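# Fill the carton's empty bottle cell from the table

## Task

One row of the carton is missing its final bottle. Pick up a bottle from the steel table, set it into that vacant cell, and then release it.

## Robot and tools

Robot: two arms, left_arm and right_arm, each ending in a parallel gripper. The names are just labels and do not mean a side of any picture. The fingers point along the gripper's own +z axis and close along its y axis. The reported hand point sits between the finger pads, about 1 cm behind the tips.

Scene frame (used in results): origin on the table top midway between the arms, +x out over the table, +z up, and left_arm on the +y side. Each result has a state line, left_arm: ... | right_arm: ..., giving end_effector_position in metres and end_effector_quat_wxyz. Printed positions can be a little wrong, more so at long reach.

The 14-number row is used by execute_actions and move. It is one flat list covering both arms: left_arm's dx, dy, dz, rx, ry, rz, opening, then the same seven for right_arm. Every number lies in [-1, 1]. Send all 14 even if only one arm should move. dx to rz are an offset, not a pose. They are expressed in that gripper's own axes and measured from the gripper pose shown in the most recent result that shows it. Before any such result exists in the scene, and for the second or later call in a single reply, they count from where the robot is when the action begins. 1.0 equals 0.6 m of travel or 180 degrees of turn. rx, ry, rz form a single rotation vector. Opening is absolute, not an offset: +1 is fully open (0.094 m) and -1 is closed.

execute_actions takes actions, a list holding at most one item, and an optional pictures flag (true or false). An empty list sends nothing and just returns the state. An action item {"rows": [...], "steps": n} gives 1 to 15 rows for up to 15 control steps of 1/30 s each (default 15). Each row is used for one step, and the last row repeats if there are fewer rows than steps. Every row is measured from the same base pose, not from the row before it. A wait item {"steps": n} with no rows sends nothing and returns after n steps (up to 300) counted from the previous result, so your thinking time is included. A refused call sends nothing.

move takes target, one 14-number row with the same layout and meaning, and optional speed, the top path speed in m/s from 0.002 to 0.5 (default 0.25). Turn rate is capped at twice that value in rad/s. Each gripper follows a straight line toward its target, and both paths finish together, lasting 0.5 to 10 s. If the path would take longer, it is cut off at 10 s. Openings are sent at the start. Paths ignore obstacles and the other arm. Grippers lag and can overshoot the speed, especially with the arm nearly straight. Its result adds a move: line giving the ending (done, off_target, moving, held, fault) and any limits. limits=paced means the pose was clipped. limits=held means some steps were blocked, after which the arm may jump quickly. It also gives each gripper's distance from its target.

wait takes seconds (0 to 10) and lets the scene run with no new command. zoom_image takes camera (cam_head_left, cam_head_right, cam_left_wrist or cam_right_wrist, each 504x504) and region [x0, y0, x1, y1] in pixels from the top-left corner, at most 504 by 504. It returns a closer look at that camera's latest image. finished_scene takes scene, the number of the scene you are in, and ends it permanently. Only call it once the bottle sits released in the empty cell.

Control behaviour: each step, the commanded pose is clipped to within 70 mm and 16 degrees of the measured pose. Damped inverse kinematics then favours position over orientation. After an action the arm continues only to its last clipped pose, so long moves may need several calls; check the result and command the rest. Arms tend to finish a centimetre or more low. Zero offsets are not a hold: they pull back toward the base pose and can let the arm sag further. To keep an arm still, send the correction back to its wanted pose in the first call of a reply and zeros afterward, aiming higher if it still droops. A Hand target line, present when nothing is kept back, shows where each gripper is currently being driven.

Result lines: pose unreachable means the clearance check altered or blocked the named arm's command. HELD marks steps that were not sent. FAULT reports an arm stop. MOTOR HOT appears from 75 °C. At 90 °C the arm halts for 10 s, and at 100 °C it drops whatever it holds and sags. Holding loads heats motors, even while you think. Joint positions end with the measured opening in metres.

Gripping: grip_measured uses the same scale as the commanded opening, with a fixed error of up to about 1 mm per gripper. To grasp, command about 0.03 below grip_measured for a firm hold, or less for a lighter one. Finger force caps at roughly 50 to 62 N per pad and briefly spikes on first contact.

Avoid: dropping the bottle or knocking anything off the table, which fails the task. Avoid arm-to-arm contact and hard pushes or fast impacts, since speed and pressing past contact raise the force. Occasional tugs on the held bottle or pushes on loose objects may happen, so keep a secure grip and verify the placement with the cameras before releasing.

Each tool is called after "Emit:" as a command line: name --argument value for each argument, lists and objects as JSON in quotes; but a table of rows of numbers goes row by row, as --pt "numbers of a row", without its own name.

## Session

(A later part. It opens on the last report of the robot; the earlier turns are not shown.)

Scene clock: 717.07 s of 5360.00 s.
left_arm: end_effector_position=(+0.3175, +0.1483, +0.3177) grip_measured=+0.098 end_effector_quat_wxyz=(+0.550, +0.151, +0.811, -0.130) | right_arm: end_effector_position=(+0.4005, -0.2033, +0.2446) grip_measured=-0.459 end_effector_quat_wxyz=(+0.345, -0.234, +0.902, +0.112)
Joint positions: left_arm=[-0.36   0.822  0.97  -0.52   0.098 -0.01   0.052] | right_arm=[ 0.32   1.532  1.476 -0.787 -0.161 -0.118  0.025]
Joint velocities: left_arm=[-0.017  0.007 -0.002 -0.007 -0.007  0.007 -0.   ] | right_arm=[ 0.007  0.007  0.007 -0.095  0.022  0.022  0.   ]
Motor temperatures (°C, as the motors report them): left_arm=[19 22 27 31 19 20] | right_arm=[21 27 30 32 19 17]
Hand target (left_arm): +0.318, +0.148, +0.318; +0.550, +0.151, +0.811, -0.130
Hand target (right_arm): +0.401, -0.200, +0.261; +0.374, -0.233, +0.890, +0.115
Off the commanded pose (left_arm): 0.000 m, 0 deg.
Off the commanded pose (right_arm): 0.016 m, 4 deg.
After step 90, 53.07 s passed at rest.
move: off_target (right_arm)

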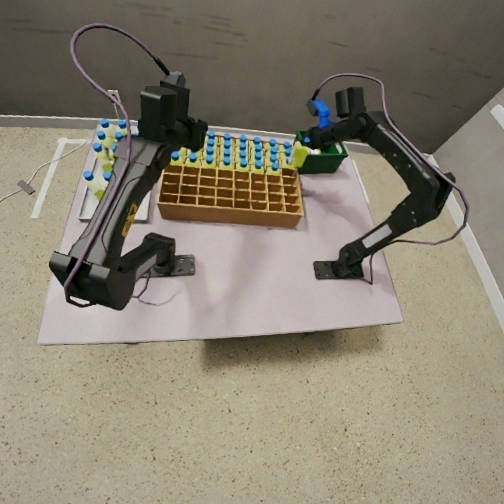

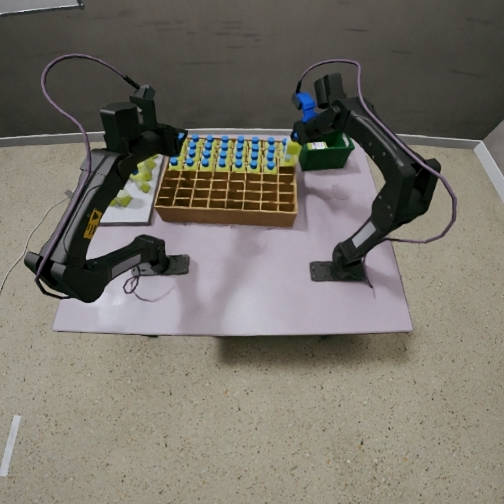

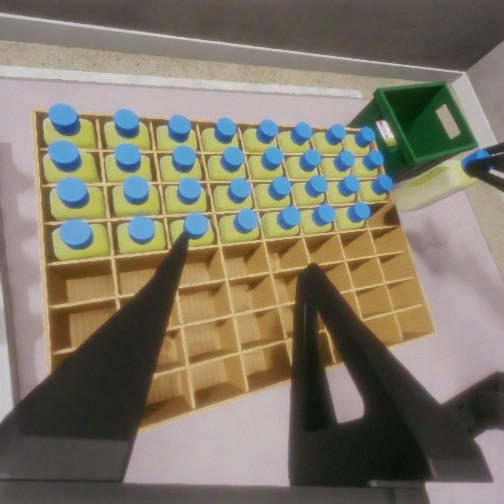

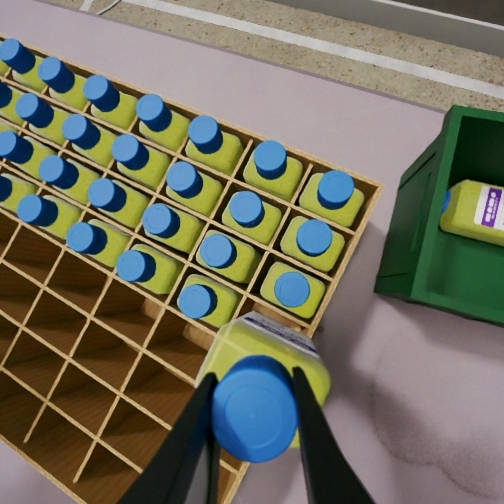

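Emit:
zoom_image --camera "cam_right_wrist" --region '[100,170,400,470]'

Emit:
zoom_image --camera "cam_left_wrist" --region '[330,100,504,274]'

Region (100, 170, 400, 470) of cam_right_wrist's 504x504 image, scaled by 1.680, with more detail than that image has.

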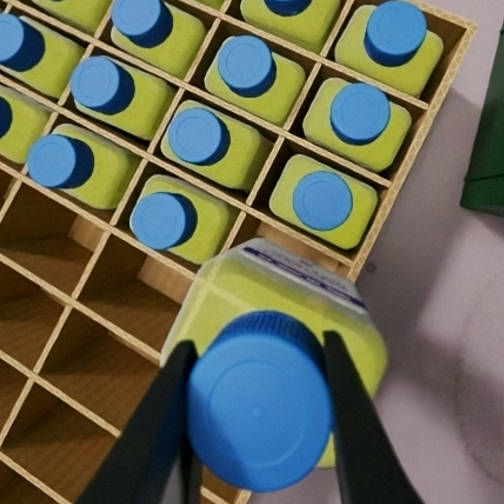

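Region (330, 100, 504, 274) of cam_left_wrist's 504x504 image, scaled by 2.897, with more detail than that image has.

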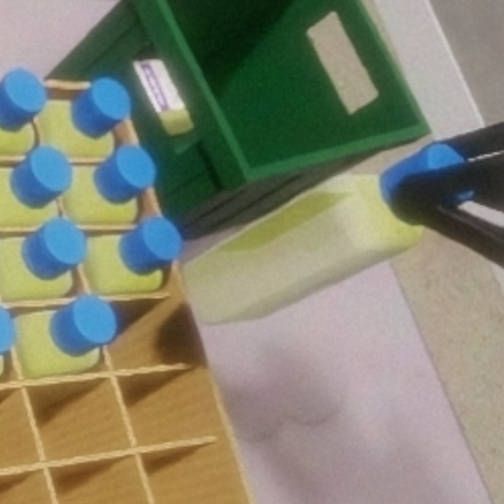

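Emit:
zoom_image --camera "cam_right_wrist" --region '[180,270,350,400]'

Region (180, 270, 350, 400) of cam_right_wrist's 504x504 image, scaled by 2.965, with more detail than that image has; it fills the top 385 rows of this view, and the rest is white.

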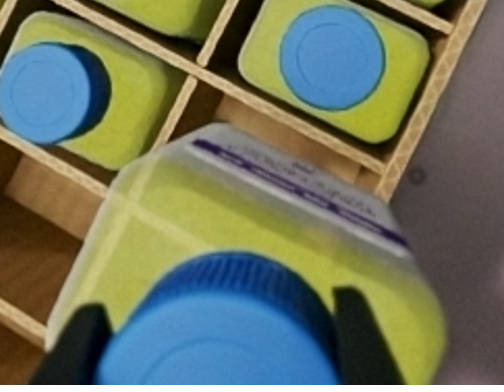

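Emit:
move --target '[0,0,0,0,0,0,0.1, 0,0.0048,0.0087,0.0094,-0.0194,0.0026,-0.49]' --speed 0.01

Scene clock: 758.17 s of 5360.00 s.
left_arm: end_effector_position=(+0.3175, +0.1483, +0.3177) grip_measured=+0.098 end_effector_quat_wxyz=(+0.550, +0.151, +0.811, -0.130) | right_arm: end_effector_position=(+0.4010, -0.2032, +0.2244) grip_measured=-0.459 end_effector_quat_wxyz=(+0.346, -0.222, +0.906, +0.103)
Joint positions: left_arm=[-0.36   0.822  0.97  -0.52   0.098 -0.01   0.052] | right_arm=[ 0.335  1.52   1.384 -0.704 -0.125 -0.089  0.025]
Joint velocities: left_arm=[-0.007 -0.002  0.002 -0.037 -0.051 -0.022  0.   ] | right_arm=[-0.007 -0.002 -0.012  0.066  0.007 -0.007 -0.001]
Motor temperatures (°C, as the motors report them): left_arm=[19 22 27 31 19 20] | right_arm=[21 29 27 34 19 17]
Hand target (left_arm): +0.318, +0.148, +0.318; +0.550, +0.151, +0.811, -0.130
Hand target (right_arm): +0.401, -0.199, +0.241; +0.374, -0.222, +0.894, +0.107
Off the commanded pose (left_arm): 0.000 m, 0 deg.
Off the commanded pose (right_arm): 0.017 m, 4 deg.
After step 90, 34.50 s passed at rest.
move: off_target (right_arm)

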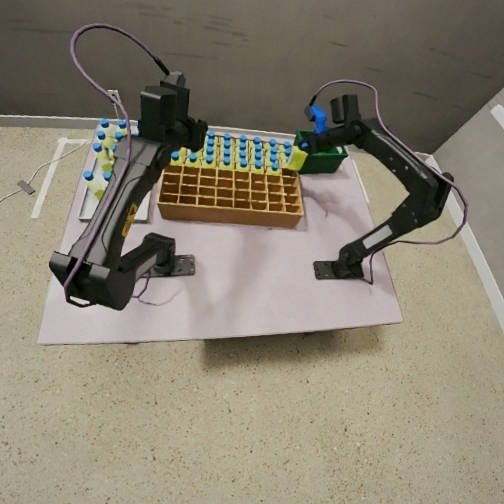

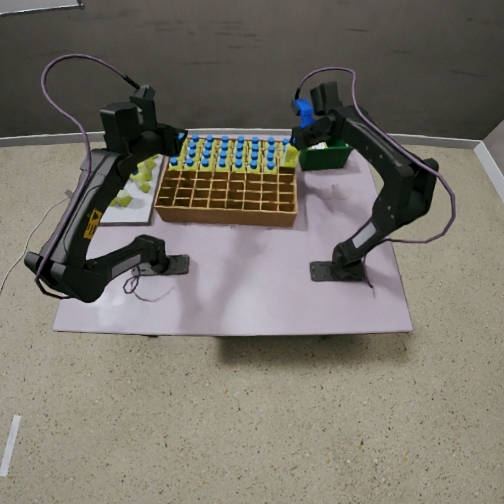

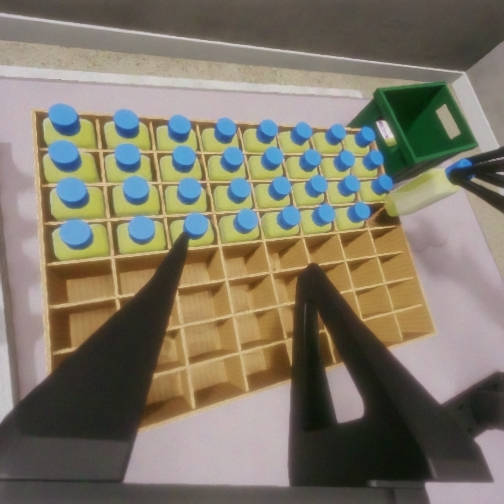

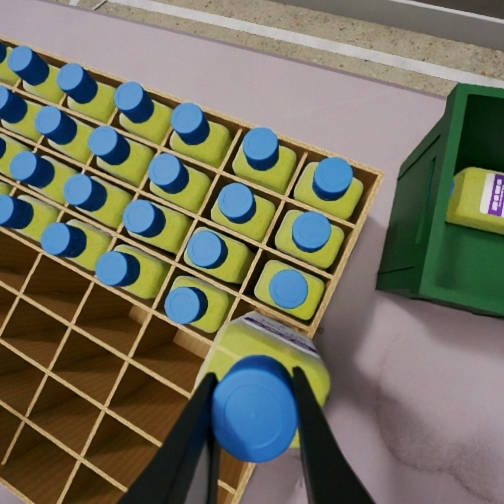

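Emit:
zoom_image --camera "cam_right_wrist" --region '[100,170,400,470]'

Emit:
zoom_image --camera "cam_left_wrist" --region '[340,130,504,270]'

Region (100, 170, 400, 470) of cam_right_wrist's 504x504 image, scaled by 1.680, with more detail than that image has.

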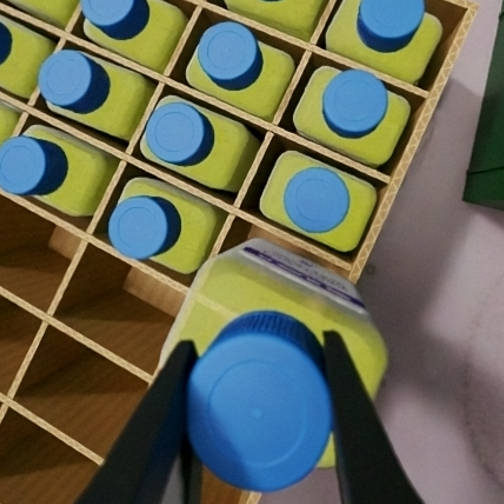

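Region (340, 130, 504, 270) of cam_left_wrist's 504x504 image, scaled by 3.073, with more detail than that image has; it fills the top 430 rows of this view, and the rest is white.

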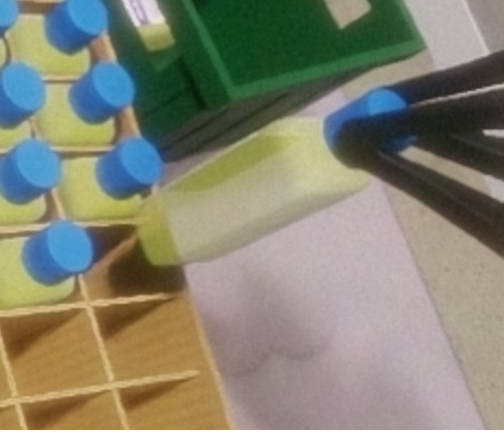

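Emit:
move --target '[0,0,0,0,0,0,0.1, -0.0066,0.009,0.0028,0,-0.0205,0,-0.49]' --speed 0.01

Scene clock: 783.03 s of 5360.00 s.
left_arm: end_effector_position=(+0.3175, +0.1483, +0.3177) grip_measured=+0.098 end_effector_quat_wxyz=(+0.550, +0.151, +0.811, -0.130) | right_arm: end_effector_position=(+0.4009, -0.2008, +0.2083) grip_measured=-0.459 end_effector_quat_wxyz=(+0.345, -0.218, +0.907, +0.106)
Joint positions: left_arm=[-0.36   0.822  0.97  -0.52   0.098 -0.01   0.052] | right_arm=[ 0.341  1.52   1.321 -0.643 -0.123 -0.075  0.025]
Joint velocities: left_arm=[ 0.007  0.012 -0.007 -0.007 -0.007 -0.022  0.   ] | right_arm=[ 0.017  0.012 -0.012  0.081  0.037 -0.007  0.   ]
Motor temperatures (°C, as the motors report them): left_arm=[19 22 27 31 19 20] | right_arm=[21 29 27 35 19 17]
Hand target (left_arm): +0.318, +0.148, +0.318; +0.550, +0.151, +0.811, -0.130
Hand target (right_arm): +0.402, -0.197, +0.226; +0.375, -0.218, +0.894, +0.110
Off the commanded pose (left_arm): 0.000 m, 0 deg.
Off the commanded pose (right_arm): 0.018 m, 4 deg.
After step 90, 18.43 s passed at rest.
move: off_target (right_arm)

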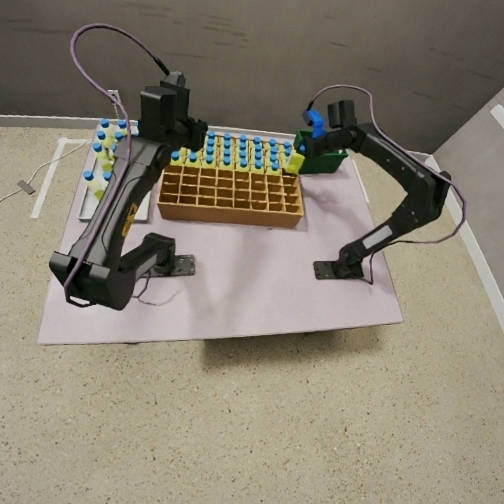

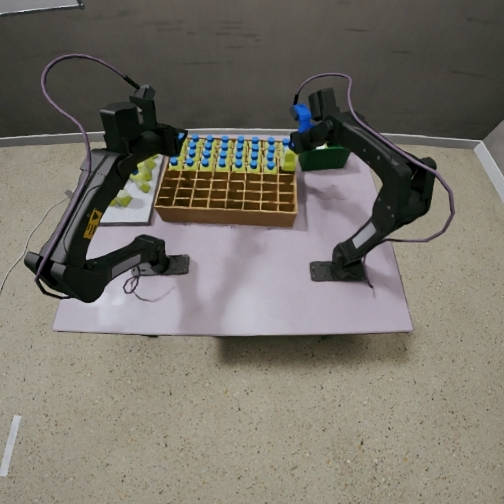

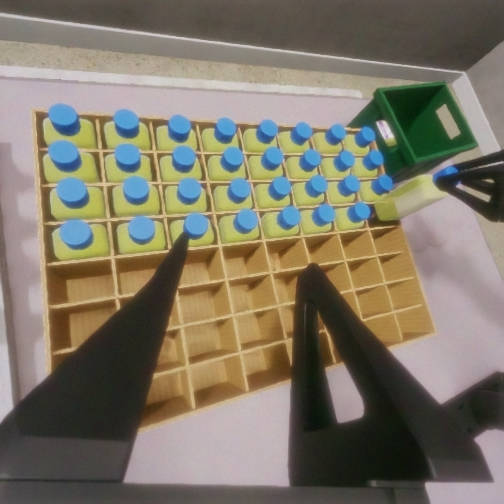

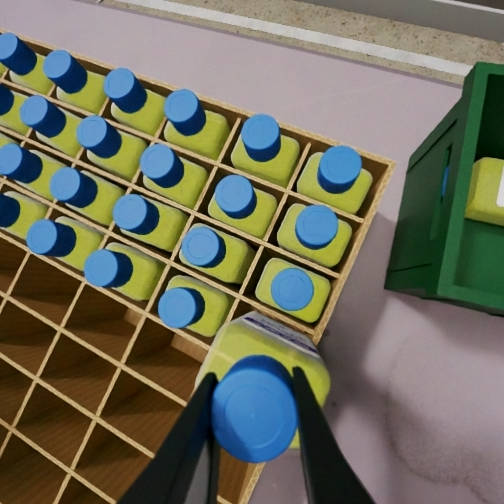

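Emit:
zoom_image --camera "cam_right_wrist" --region '[100,170,400,470]'

Emit:
zoom_image --camera "cam_left_wrist" --region '[340,130,504,270]'

Region (100, 170, 400, 470) of cam_right_wrist's 504x504 image, scaled by 1.680, with more detail than that image has.

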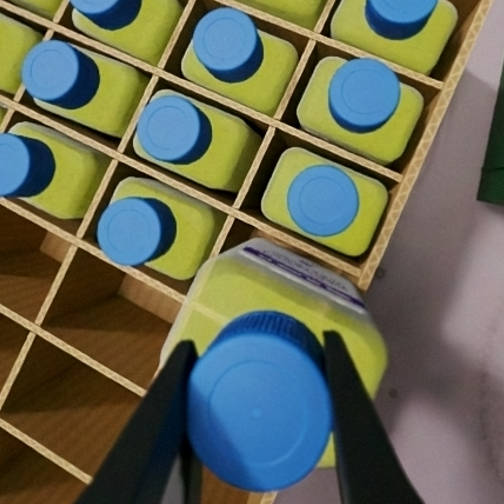

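Region (340, 130, 504, 270) of cam_left_wrist's 504x504 image, scaled by 3.073, with more detail than that image has; it fills the top 430 rows of this view, and the rest is white.

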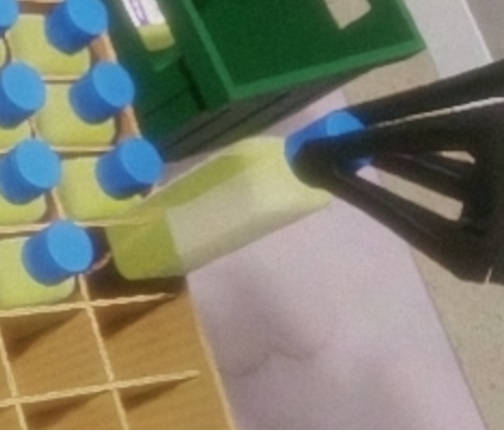

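Emit:
move --target '[0,0,0,0,0,0,0.1, -0.003,0.005,0.0037,0,-0.0205,0,-0.49]' --speed 0.01

Scene clock: 799.87 s of 5360.00 s.
left_arm: end_effector_position=(+0.3175, +0.1483, +0.3177) grip_measured=+0.098 end_effector_quat_wxyz=(+0.550, +0.151, +0.811, -0.130) | right_arm: end_effector_position=(+0.4018, -0.1998, +0.1917) grip_measured=-0.459 end_effector_quat_wxyz=(+0.346, -0.213, +0.907, +0.110)
Joint positions: left_arm=[-0.36   0.822  0.97  -0.52   0.098 -0.01   0.052] | right_arm=[ 0.341  1.52   1.251 -0.567 -0.127 -0.064  0.025]
Joint velocities: left_arm=[ 0.002  0.007  0.007 -0.037  0.007  0.007 -0.001] | right_arm=[-0.017  0.007  0.002 -0.022 -0.022  0.007 -0.001]
Motor temperatures (°C, as the motors report them): left_arm=[19 22 27 32 19 20] | right_arm=[21 29 27 35 19 17]
Hand target (left_arm): +0.318, +0.148, +0.318; +0.550, +0.151, +0.811, -0.130
Hand target (right_arm): +0.402, -0.197, +0.208; +0.373, -0.215, +0.896, +0.113
Off the commanded pose (left_arm): 0.000 m, 0 deg.
Off the commanded pose (right_arm): 0.017 m, 3 deg.
After step 90, 10.47 s passed at rest.
move: off_target (right_arm)

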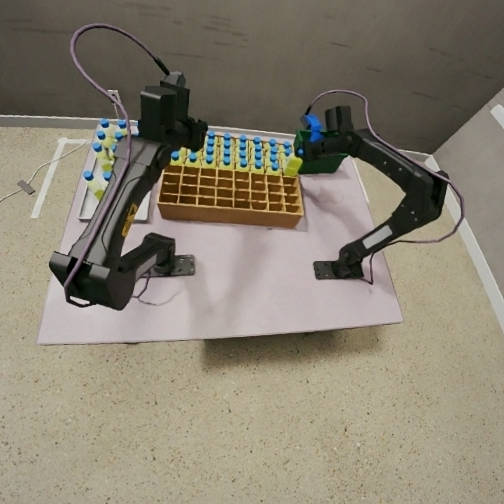

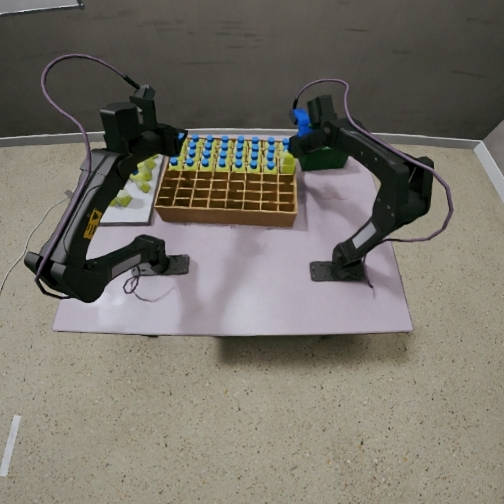

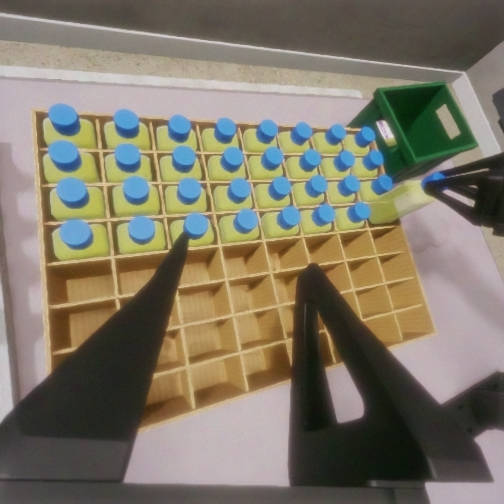

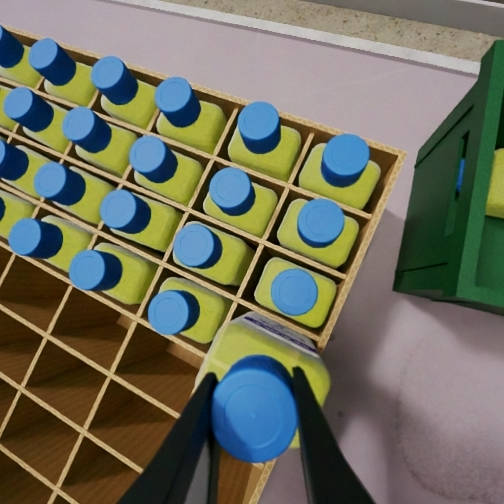

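Emit:
zoom_image --camera "cam_left_wrist" --region '[340,130,504,270]'

Emit:
zoom_image --camera "cam_right_wrist" --region '[100,170,400,470]'

Region (340, 130, 504, 270) of cam_left_wrist's 504x504 image, scaled by 3.073, with more detail than that image has; it fills the top 430 rows of this view, and the rest is white.

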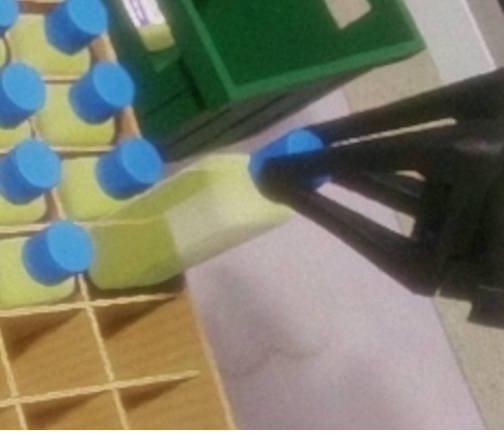

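Region (100, 170, 400, 470) of cam_right_wrist's 504x504 image, scaled by 1.680, with more detail than that image has.

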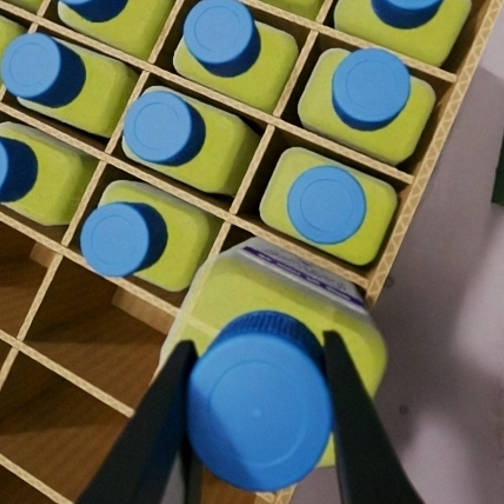

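Emit:
move --target '[0,0,0,0,0,0,0.1, 0.0025,0.0037,0.0063,0.0047,-0.0195,-0.0043,-0.49]' --speed 0.012

Scene clock: 817.00 s of 5360.00 s.
left_arm: end_effector_position=(+0.3175, +0.1483, +0.3177) grip_measured=+0.098 end_effector_quat_wxyz=(+0.550, +0.151, +0.811, -0.130) | right_arm: end_effector_position=(+0.3997, -0.1985, +0.1710) grip_measured=-0.459 end_effector_quat_wxyz=(+0.347, -0.215, +0.907, +0.109)
Joint positions: left_arm=[-0.36   0.822  0.97  -0.52   0.098 -0.01   0.052] | right_arm=[ 0.348  1.52   1.169 -0.484 -0.121 -0.062  0.025]
Joint velocities: left_arm=[-0.002 -0.002  0.012  0.022  0.037  0.022  0.001] | right_arm=[-0.017 -0.027 -0.017 -0.051 -0.037 -0.022 -0.   ]
Motor temperatures (°C, as the motors report them): left_arm=[19 22 27 32 19 20] | right_arm=[21 30 27 35 19 17]
Hand target (left_arm): +0.318, +0.148, +0.318; +0.550, +0.151, +0.811, -0.130
Hand target (right_arm): +0.401, -0.197, +0.188; +0.376, -0.213, +0.895, +0.107
Off the commanded pose (left_arm): 0.000 m, 0 deg.
Off the commanded pose (right_arm): 0.017 m, 4 deg.
After step 90, 11.23 s passed at rest.
move: off_target (right_arm)

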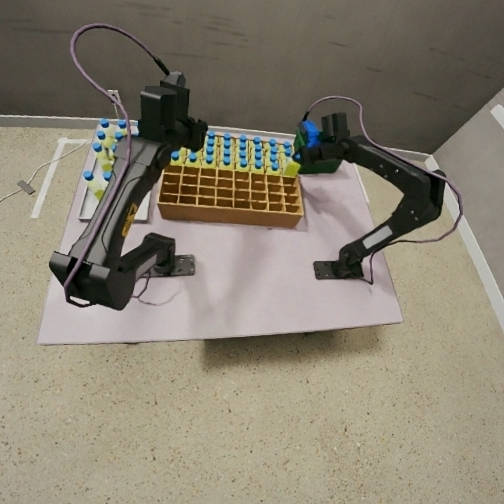

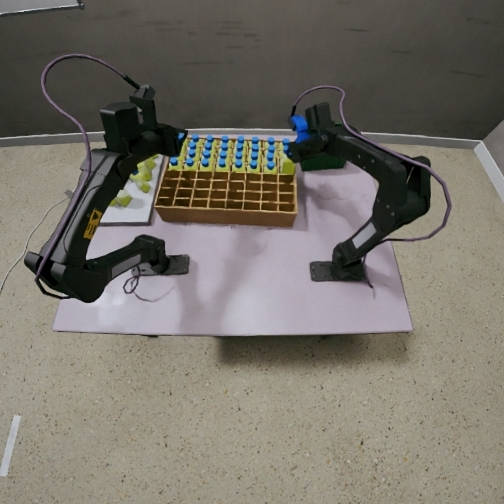

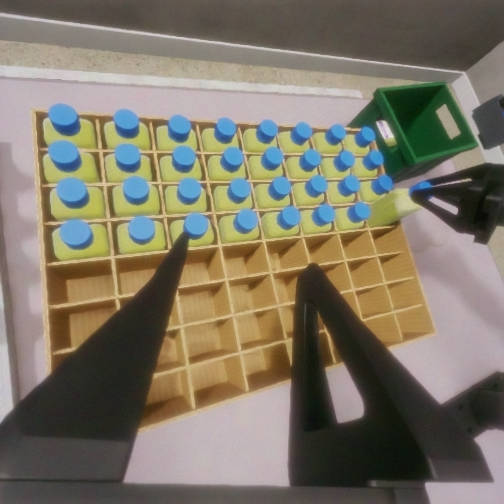

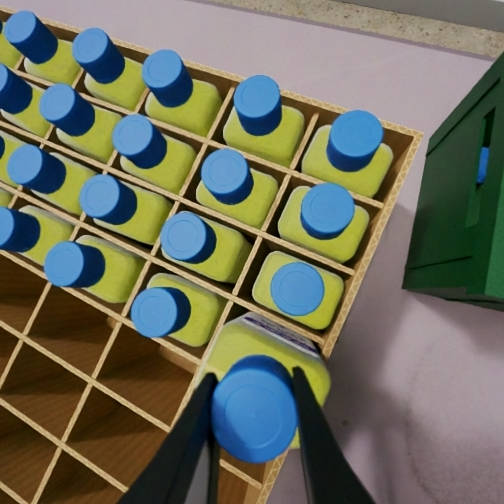

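Emit:
move --target '[0,0,0,0,0,0,0.1, 0.0037,-0.0025,0.0145,0.004,-0.0205,-0.0037,-0.49]' --speed 0.012

Scene clock: 824.20 s of 5360.00 s.
left_arm: end_effector_position=(+0.3175, +0.1483, +0.3177) grip_measured=+0.098 end_effector_quat_wxyz=(+0.550, +0.151, +0.811, -0.130) | right_arm: end_effector_position=(+0.3994, -0.1982, +0.1526) grip_measured=-0.459 end_effector_quat_wxyz=(+0.355, -0.215, +0.903, +0.111)
Joint positions: left_arm=[-0.36   0.822  0.97  -0.52   0.098 -0.01   0.052] | right_arm=[ 0.348  1.52   1.083 -0.381 -0.124 -0.062  0.025]
Joint velocities: left_arm=[ 0.012 -0.002  0.007 -0.022 -0.037 -0.037 -0.   ] | right_arm=[-0.007 -0.012 -0.002  0.022  0.066  0.007 -0.001]
Motor temperatures (°C, as the motors report them): left_arm=[19 22 27 32 19 20] | right_arm=[21 30 27 35 19 17]
Hand target (left_arm): +0.318, +0.148, +0.318; +0.550, +0.151, +0.811, -0.130
Hand target (right_arm): +0.404, -0.198, +0.163; +0.377, -0.214, +0.895, +0.108
Off the commanded pose (left_arm): 0.000 m, 0 deg.
Off the commanded pose (right_arm): 0.011 m, 3 deg.
After step 90, 1.20 s passed at rest.
move: off_target (right_arm)

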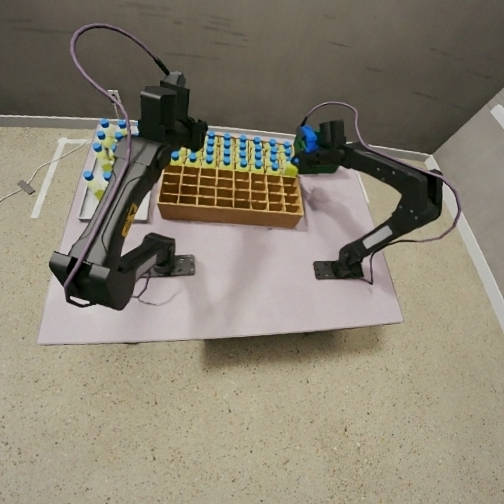

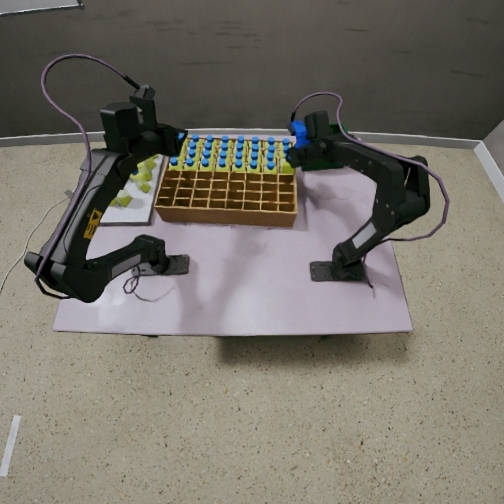

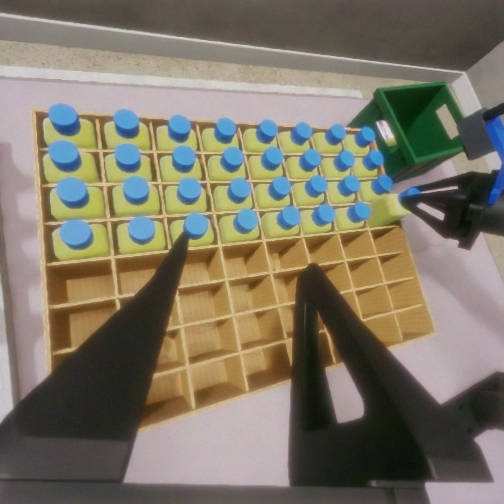

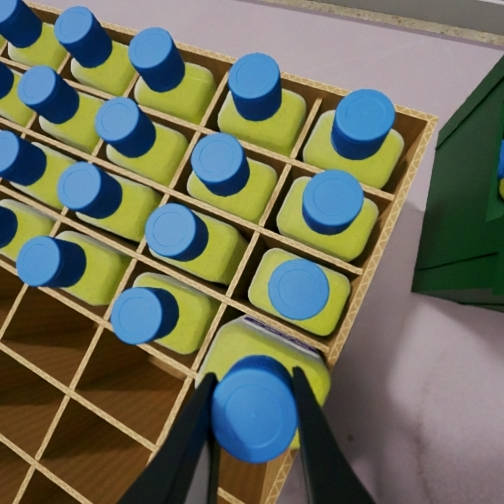

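Emit:
move --target '[0,0,0,0,0,0,0.1, 0.0062,-0.0045,0.0158,0.003,-0.007,-0.003,-0.49]' --speed 0.012

Scene clock: 832.47 s of 5360.00 s.
left_arm: end_effector_position=(+0.3175, +0.1483, +0.3177) grip_measured=+0.098 end_effector_quat_wxyz=(+0.550, +0.151, +0.811, -0.130) | right_arm: end_effector_position=(+0.3987, -0.1980, +0.1450) grip_measured=-0.459 end_effector_quat_wxyz=(+0.358, -0.215, +0.902, +0.112)
Joint positions: left_arm=[-0.36   0.822  0.97  -0.52   0.098 -0.01   0.052] | right_arm=[ 0.348  1.52   1.047 -0.338 -0.126 -0.062  0.025]
Joint velocities: left_arm=[ 0.017 -0.002 -0.012  0.007  0.037 -0.007 -0.001] | right_arm=[ 0.002 -0.007 -0.012 -0.037  0.022  0.007  0.001]
Motor temperatures (°C, as the motors report them): left_arm=[19 22 27 32 19 20] | right_arm=[21 29 27 35 19 17]
Hand target (left_arm): +0.318, +0.148, +0.318; +0.550, +0.151, +0.811, -0.130
Hand target (right_arm): +0.404, -0.199, +0.143; +0.366, -0.216, +0.899, +0.107
Off the commanded pose (left_arm): 0.000 m, 0 deg.
Off the commanded pose (right_arm): 0.006 m, 1 deg.
After step 90, 3.97 s passed at rest.
move: done

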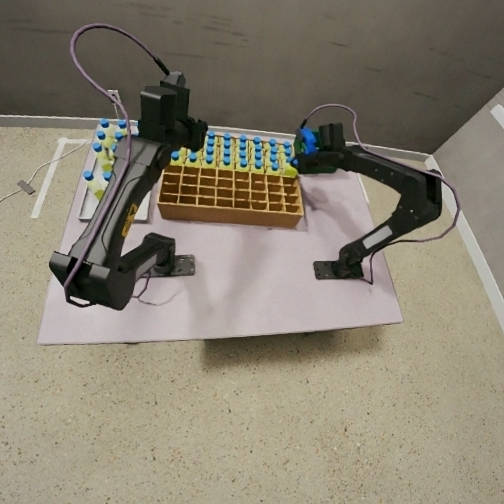

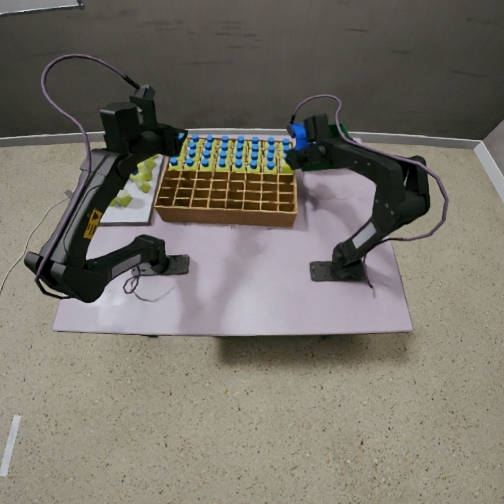

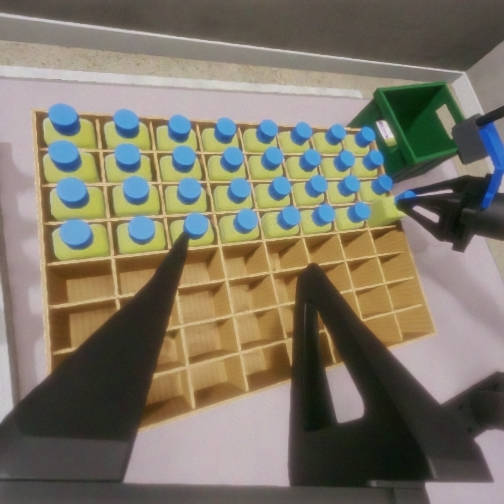

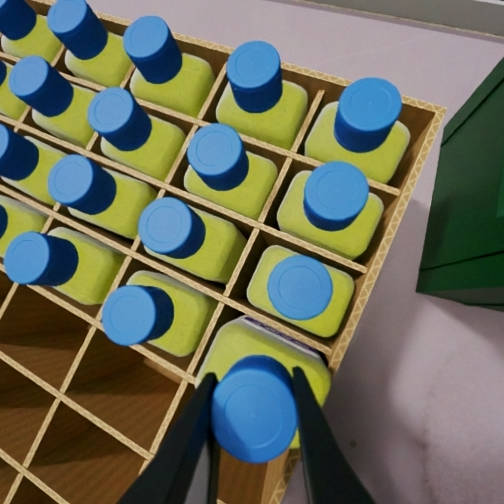

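Emit:
move --target '[0,0,0,0,0,0,0.1, 0.0112,-0.0065,0.021,0.002,0.010,-0.002,-0.49]' --speed 0.01

Scene clock: 841.37 s of 5360.00 s.
left_arm: end_effector_position=(+0.3175, +0.1483, +0.3177) grip_measured=+0.098 end_effector_quat_wxyz=(+0.550, +0.151, +0.811, -0.130) | right_arm: end_effector_position=(+0.3990, -0.1971, +0.1300) grip_measured=-0.459 end_effector_quat_wxyz=(+0.340, -0.218, +0.908, +0.112)
Joint positions: left_arm=[-0.36   0.822  0.97  -0.52   0.098 -0.01   0.052] | right_arm=[ 0.348  1.557  1.047 -0.338 -0.13  -0.065  0.025]
Joint velocities: left_arm=[-0.012 -0.007  0.002 -0.051  0.037 -0.022 -0.001] | right_arm=[-0.017  0.012 -0.007 -0.051  0.007  0.037 -0.001]
Motor temperatures (°C, as the motors report them): left_arm=[19 22 27 32 19 20] | right_arm=[21 29 27 35 19 17]
Hand target (left_arm): +0.318, +0.148, +0.318; +0.550, +0.151, +0.811, -0.130
Hand target (right_arm): +0.403, -0.199, +0.131; +0.344, -0.219, +0.907, +0.105
Off the commanded pose (left_arm): 0.000 m, 0 deg.
Off the commanded pose (right_arm): 0.005 m, 1 deg.
After step 90, 4.03 s passed at rest.
move: done

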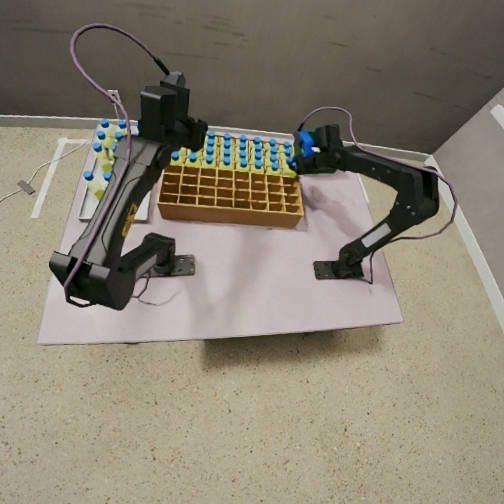

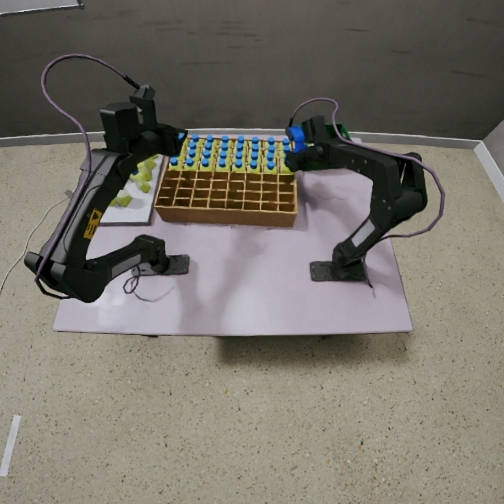

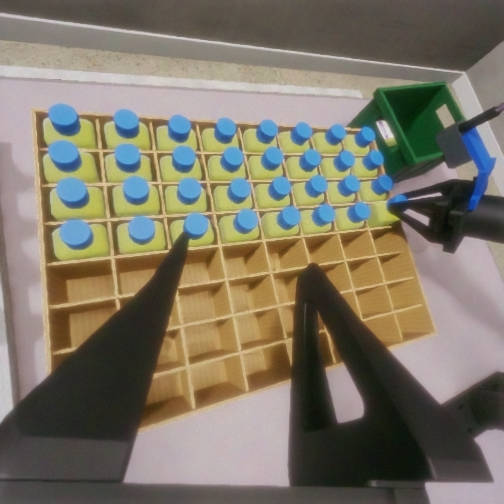

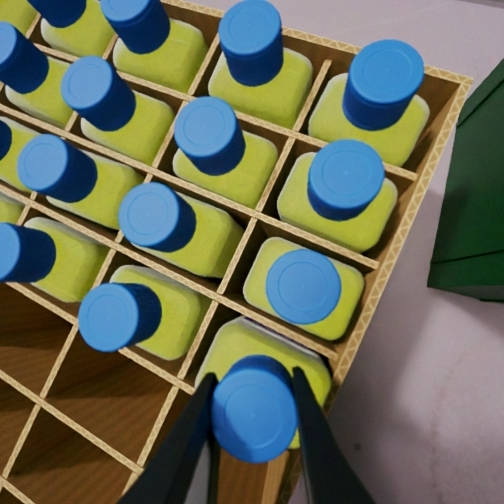

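Emit:
move --target '[0,0,0,0,0,0,0.1, 0.011,-0.006,0.0167,0.002,-0.003,-0.002,-0.49]' --speed 0.01

Scene clock: 849.33 s of 5360.00 s.
left_arm: end_effector_position=(+0.3175, +0.1483, +0.3177) grip_measured=+0.098 end_effector_quat_wxyz=(+0.550, +0.151, +0.811, -0.130) | right_arm: end_effector_position=(+0.3977, -0.1969, +0.1234) grip_measured=-0.459 end_effector_quat_wxyz=(+0.343, -0.218, +0.907, +0.114)
Joint positions: left_arm=[-0.36   0.822  0.97  -0.52   0.098 -0.01   0.052] | right_arm=[ 0.348  1.557  1.015 -0.3   -0.134 -0.065  0.025]
Joint velocities: left_arm=[-0.002  0.027  0.007  0.037  0.051  0.007 -0.001] | right_arm=[-0.002 -0.012 -0.012 -0.051 -0.007 -0.007  0.   ]
Motor temperatures (°C, as the motors report them): left_arm=[19 22 27 32 19 20] | right_arm=[21 28 27 35 19 17]
Hand target (left_arm): +0.318, +0.148, +0.318; +0.550, +0.151, +0.811, -0.130
Hand target (right_arm): +0.402, -0.199, +0.118; +0.345, -0.219, +0.906, +0.109
Off the commanded pose (left_arm): 0.000 m, 0 deg.
Off the commanded pose (right_arm): 0.007 m, 1 deg.
After step 90, 3.50 s passed at rest.
move: done

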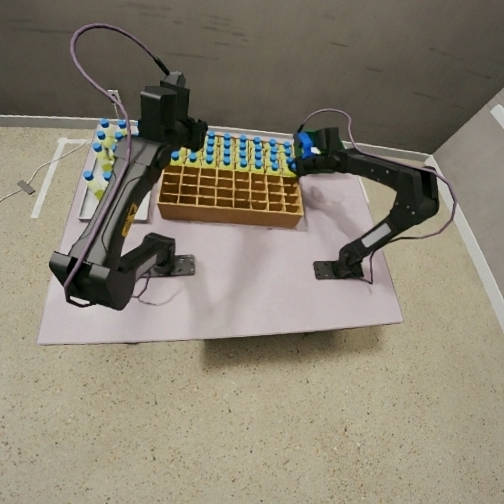

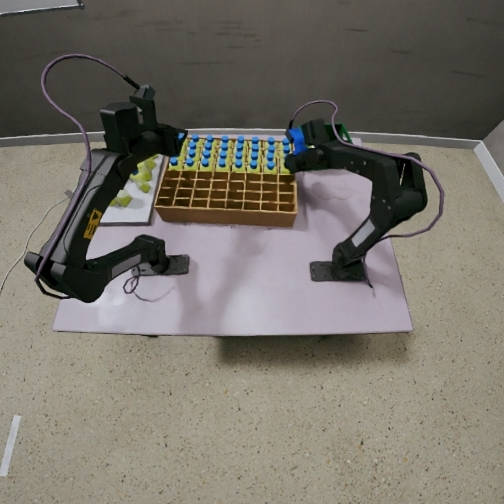

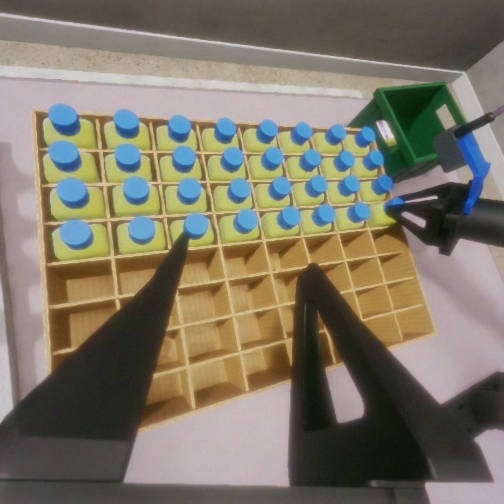

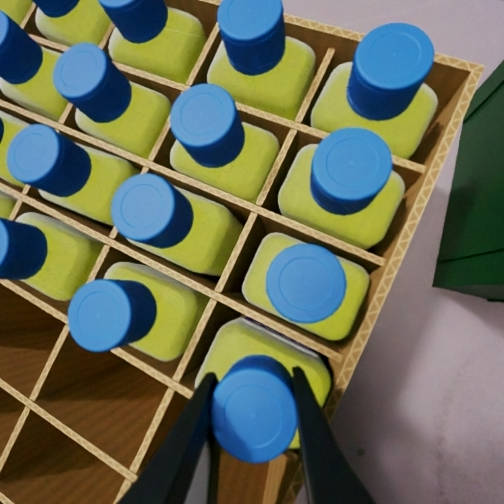

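Emit:
move --target '[0,0,0,0,0,0,0.1, 0.010,-0.007,0.0198,0.002,0.004,-0.002,-0.49]' --speed 0.008

Scene clock: 857.50 s of 5360.00 s.
left_arm: end_effector_position=(+0.3175, +0.1483, +0.3177) grip_measured=+0.098 end_effector_quat_wxyz=(+0.550, +0.151, +0.811, -0.130) | right_arm: end_effector_position=(+0.3993, -0.1962, +0.1159) grip_measured=-0.459 end_effector_quat_wxyz=(+0.337, -0.220, +0.909, +0.113)
Joint positions: left_arm=[-0.36   0.822  0.97  -0.52   0.098 -0.01   0.052] | right_arm=[ 0.348  1.58   1.015 -0.291 -0.134 -0.067  0.025]
Joint velocities: left_arm=[-0.002  0.022 -0.002 -0.051 -0.007  0.022  0.001] | right_arm=[ 0.012 -0.012  0.022  0.007 -0.007 -0.007 -0.   ]
Motor temperatures (°C, as the motors report them): left_arm=[19 22 27 32 19 20] | right_arm=[21 28 27 35 19 17]
Hand target (left_arm): +0.318, +0.148, +0.318; +0.550, +0.151, +0.811, -0.130
Hand target (right_arm): +0.402, -0.198, +0.110; +0.338, -0.221, +0.909, +0.108
Off the commanded pose (left_arm): 0.000 m, 0 deg.
Off the commanded pose (right_arm): 0.007 m, 1 deg.
After step 90, 3.20 s passed at rest.
move: done

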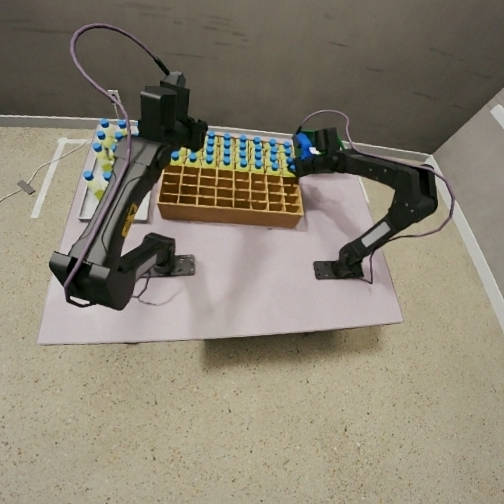

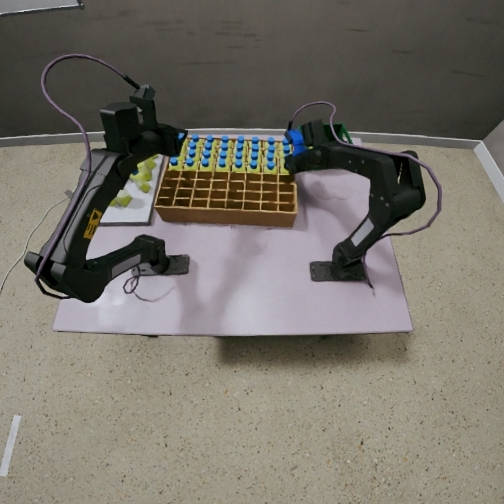

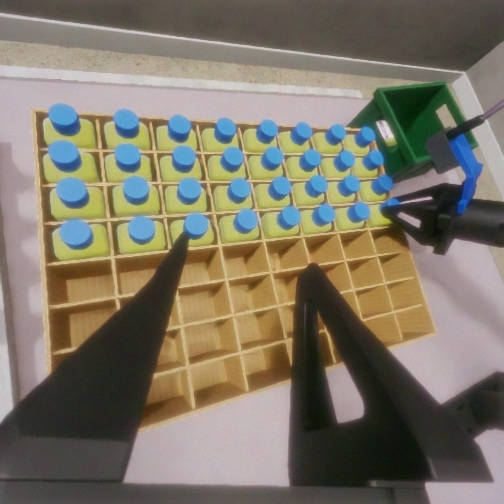

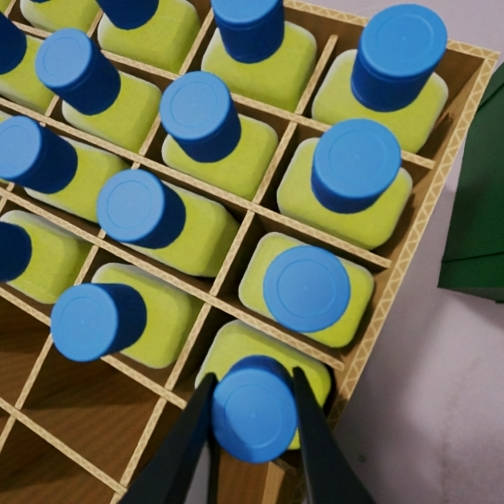

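Emit:
zoom_image --camera "cam_left_wrist" --region '[340,150,470,260]'

Region (340, 150, 470, 260) of cam_left_wrist's 504x504 image, scaled by 3.877, with more detail than that image has; it fills the top 426 rows of this view, and the rest is white.

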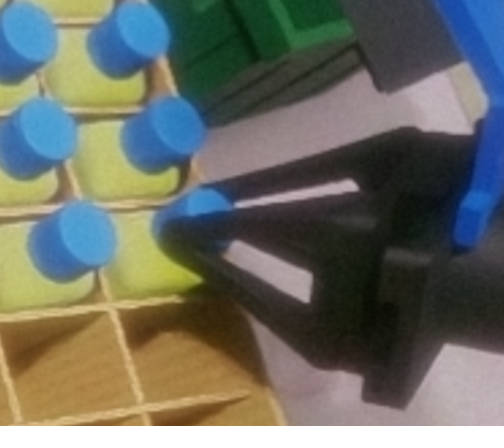

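Emit:
execute_actions --actions '[]'

Scene clock: 871.17 s of 5360.00 s.
left_arm: end_effector_position=(+0.3175, +0.1483, +0.3177) grip_measured=+0.098 end_effector_quat_wxyz=(+0.550, +0.151, +0.811, -0.130) | right_arm: end_effector_position=(+0.3993, -0.1962, +0.1159) grip_measured=-0.459 end_effector_quat_wxyz=(+0.337, -0.220, +0.909, +0.113)
Joint positions: left_arm=[-0.36   0.822  0.97  -0.52   0.098 -0.01   0.052] | right_arm=[ 0.348  1.58   1.015 -0.291 -0.134 -0.068  0.025]
Joint velocities: left_arm=[ 0.002 -0.007 -0.012  0.081 -0.037  0.037 -0.001] | right_arm=[-0.007 -0.012 -0.012  0.007  0.007 -0.007  0.001]
Motor temperatures (°C, as the motors report them): left_arm=[19 22 27 32 19 20] | right_arm=[21 28 27 35 19 17]
Hand target (left_arm): +0.318, +0.148, +0.318; +0.550, +0.151, +0.811, -0.130
Hand target (right_arm): +0.402, -0.198, +0.110; +0.338, -0.221, +0.909, +0.108
Off the commanded pose (left_arm): 0.000 m, 0 deg.
Off the commanded pose (right_arm): 0.007 m, 1 deg.
Steps of this call (steps 1 to 90: nothing new was sent; then 10.67 s passed at rest). Readings (end_effector_position):
1: left_arm (+0.3175, +0.1483, +0.3177) | right_arm (+0.3993, -0.1962, +0.1159)
2: left_arm (+0.3175, +0.1483, +0.3177) | right_arm (+0.3993, -0.1962, +0.1159)
4: left_arm (+0.3175, +0.1483, +0.3177) | right_arm (+0.3993, -0.1962, +0.1159)
8: left_arm (+0.3175, +0.1483, +0.3177) | right_arm (+0.3993, -0.1962, +0.1159)
90: the state above

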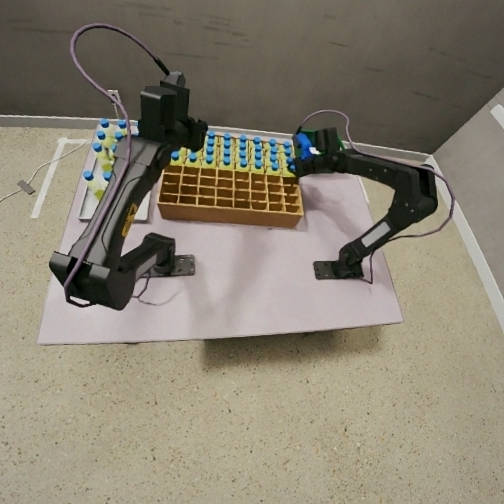

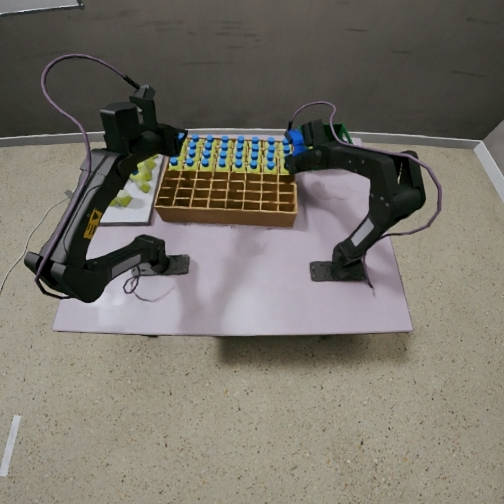

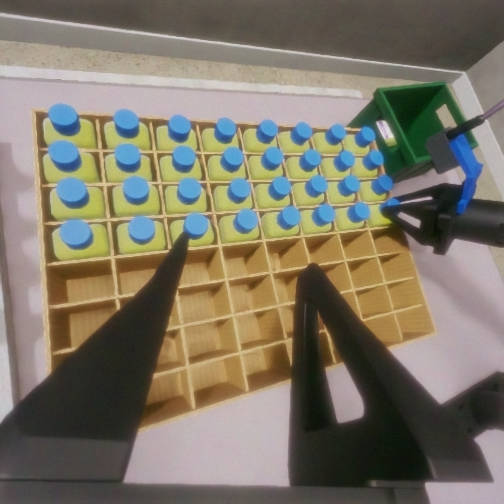

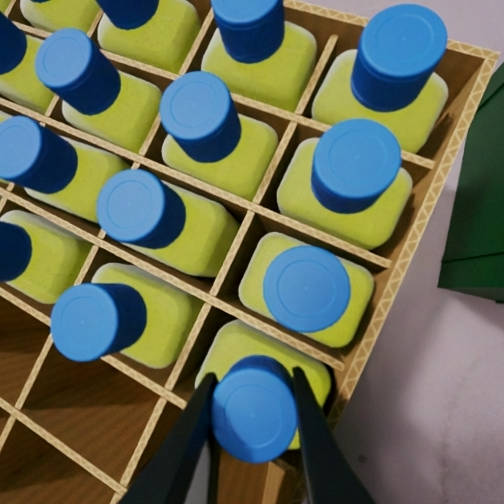

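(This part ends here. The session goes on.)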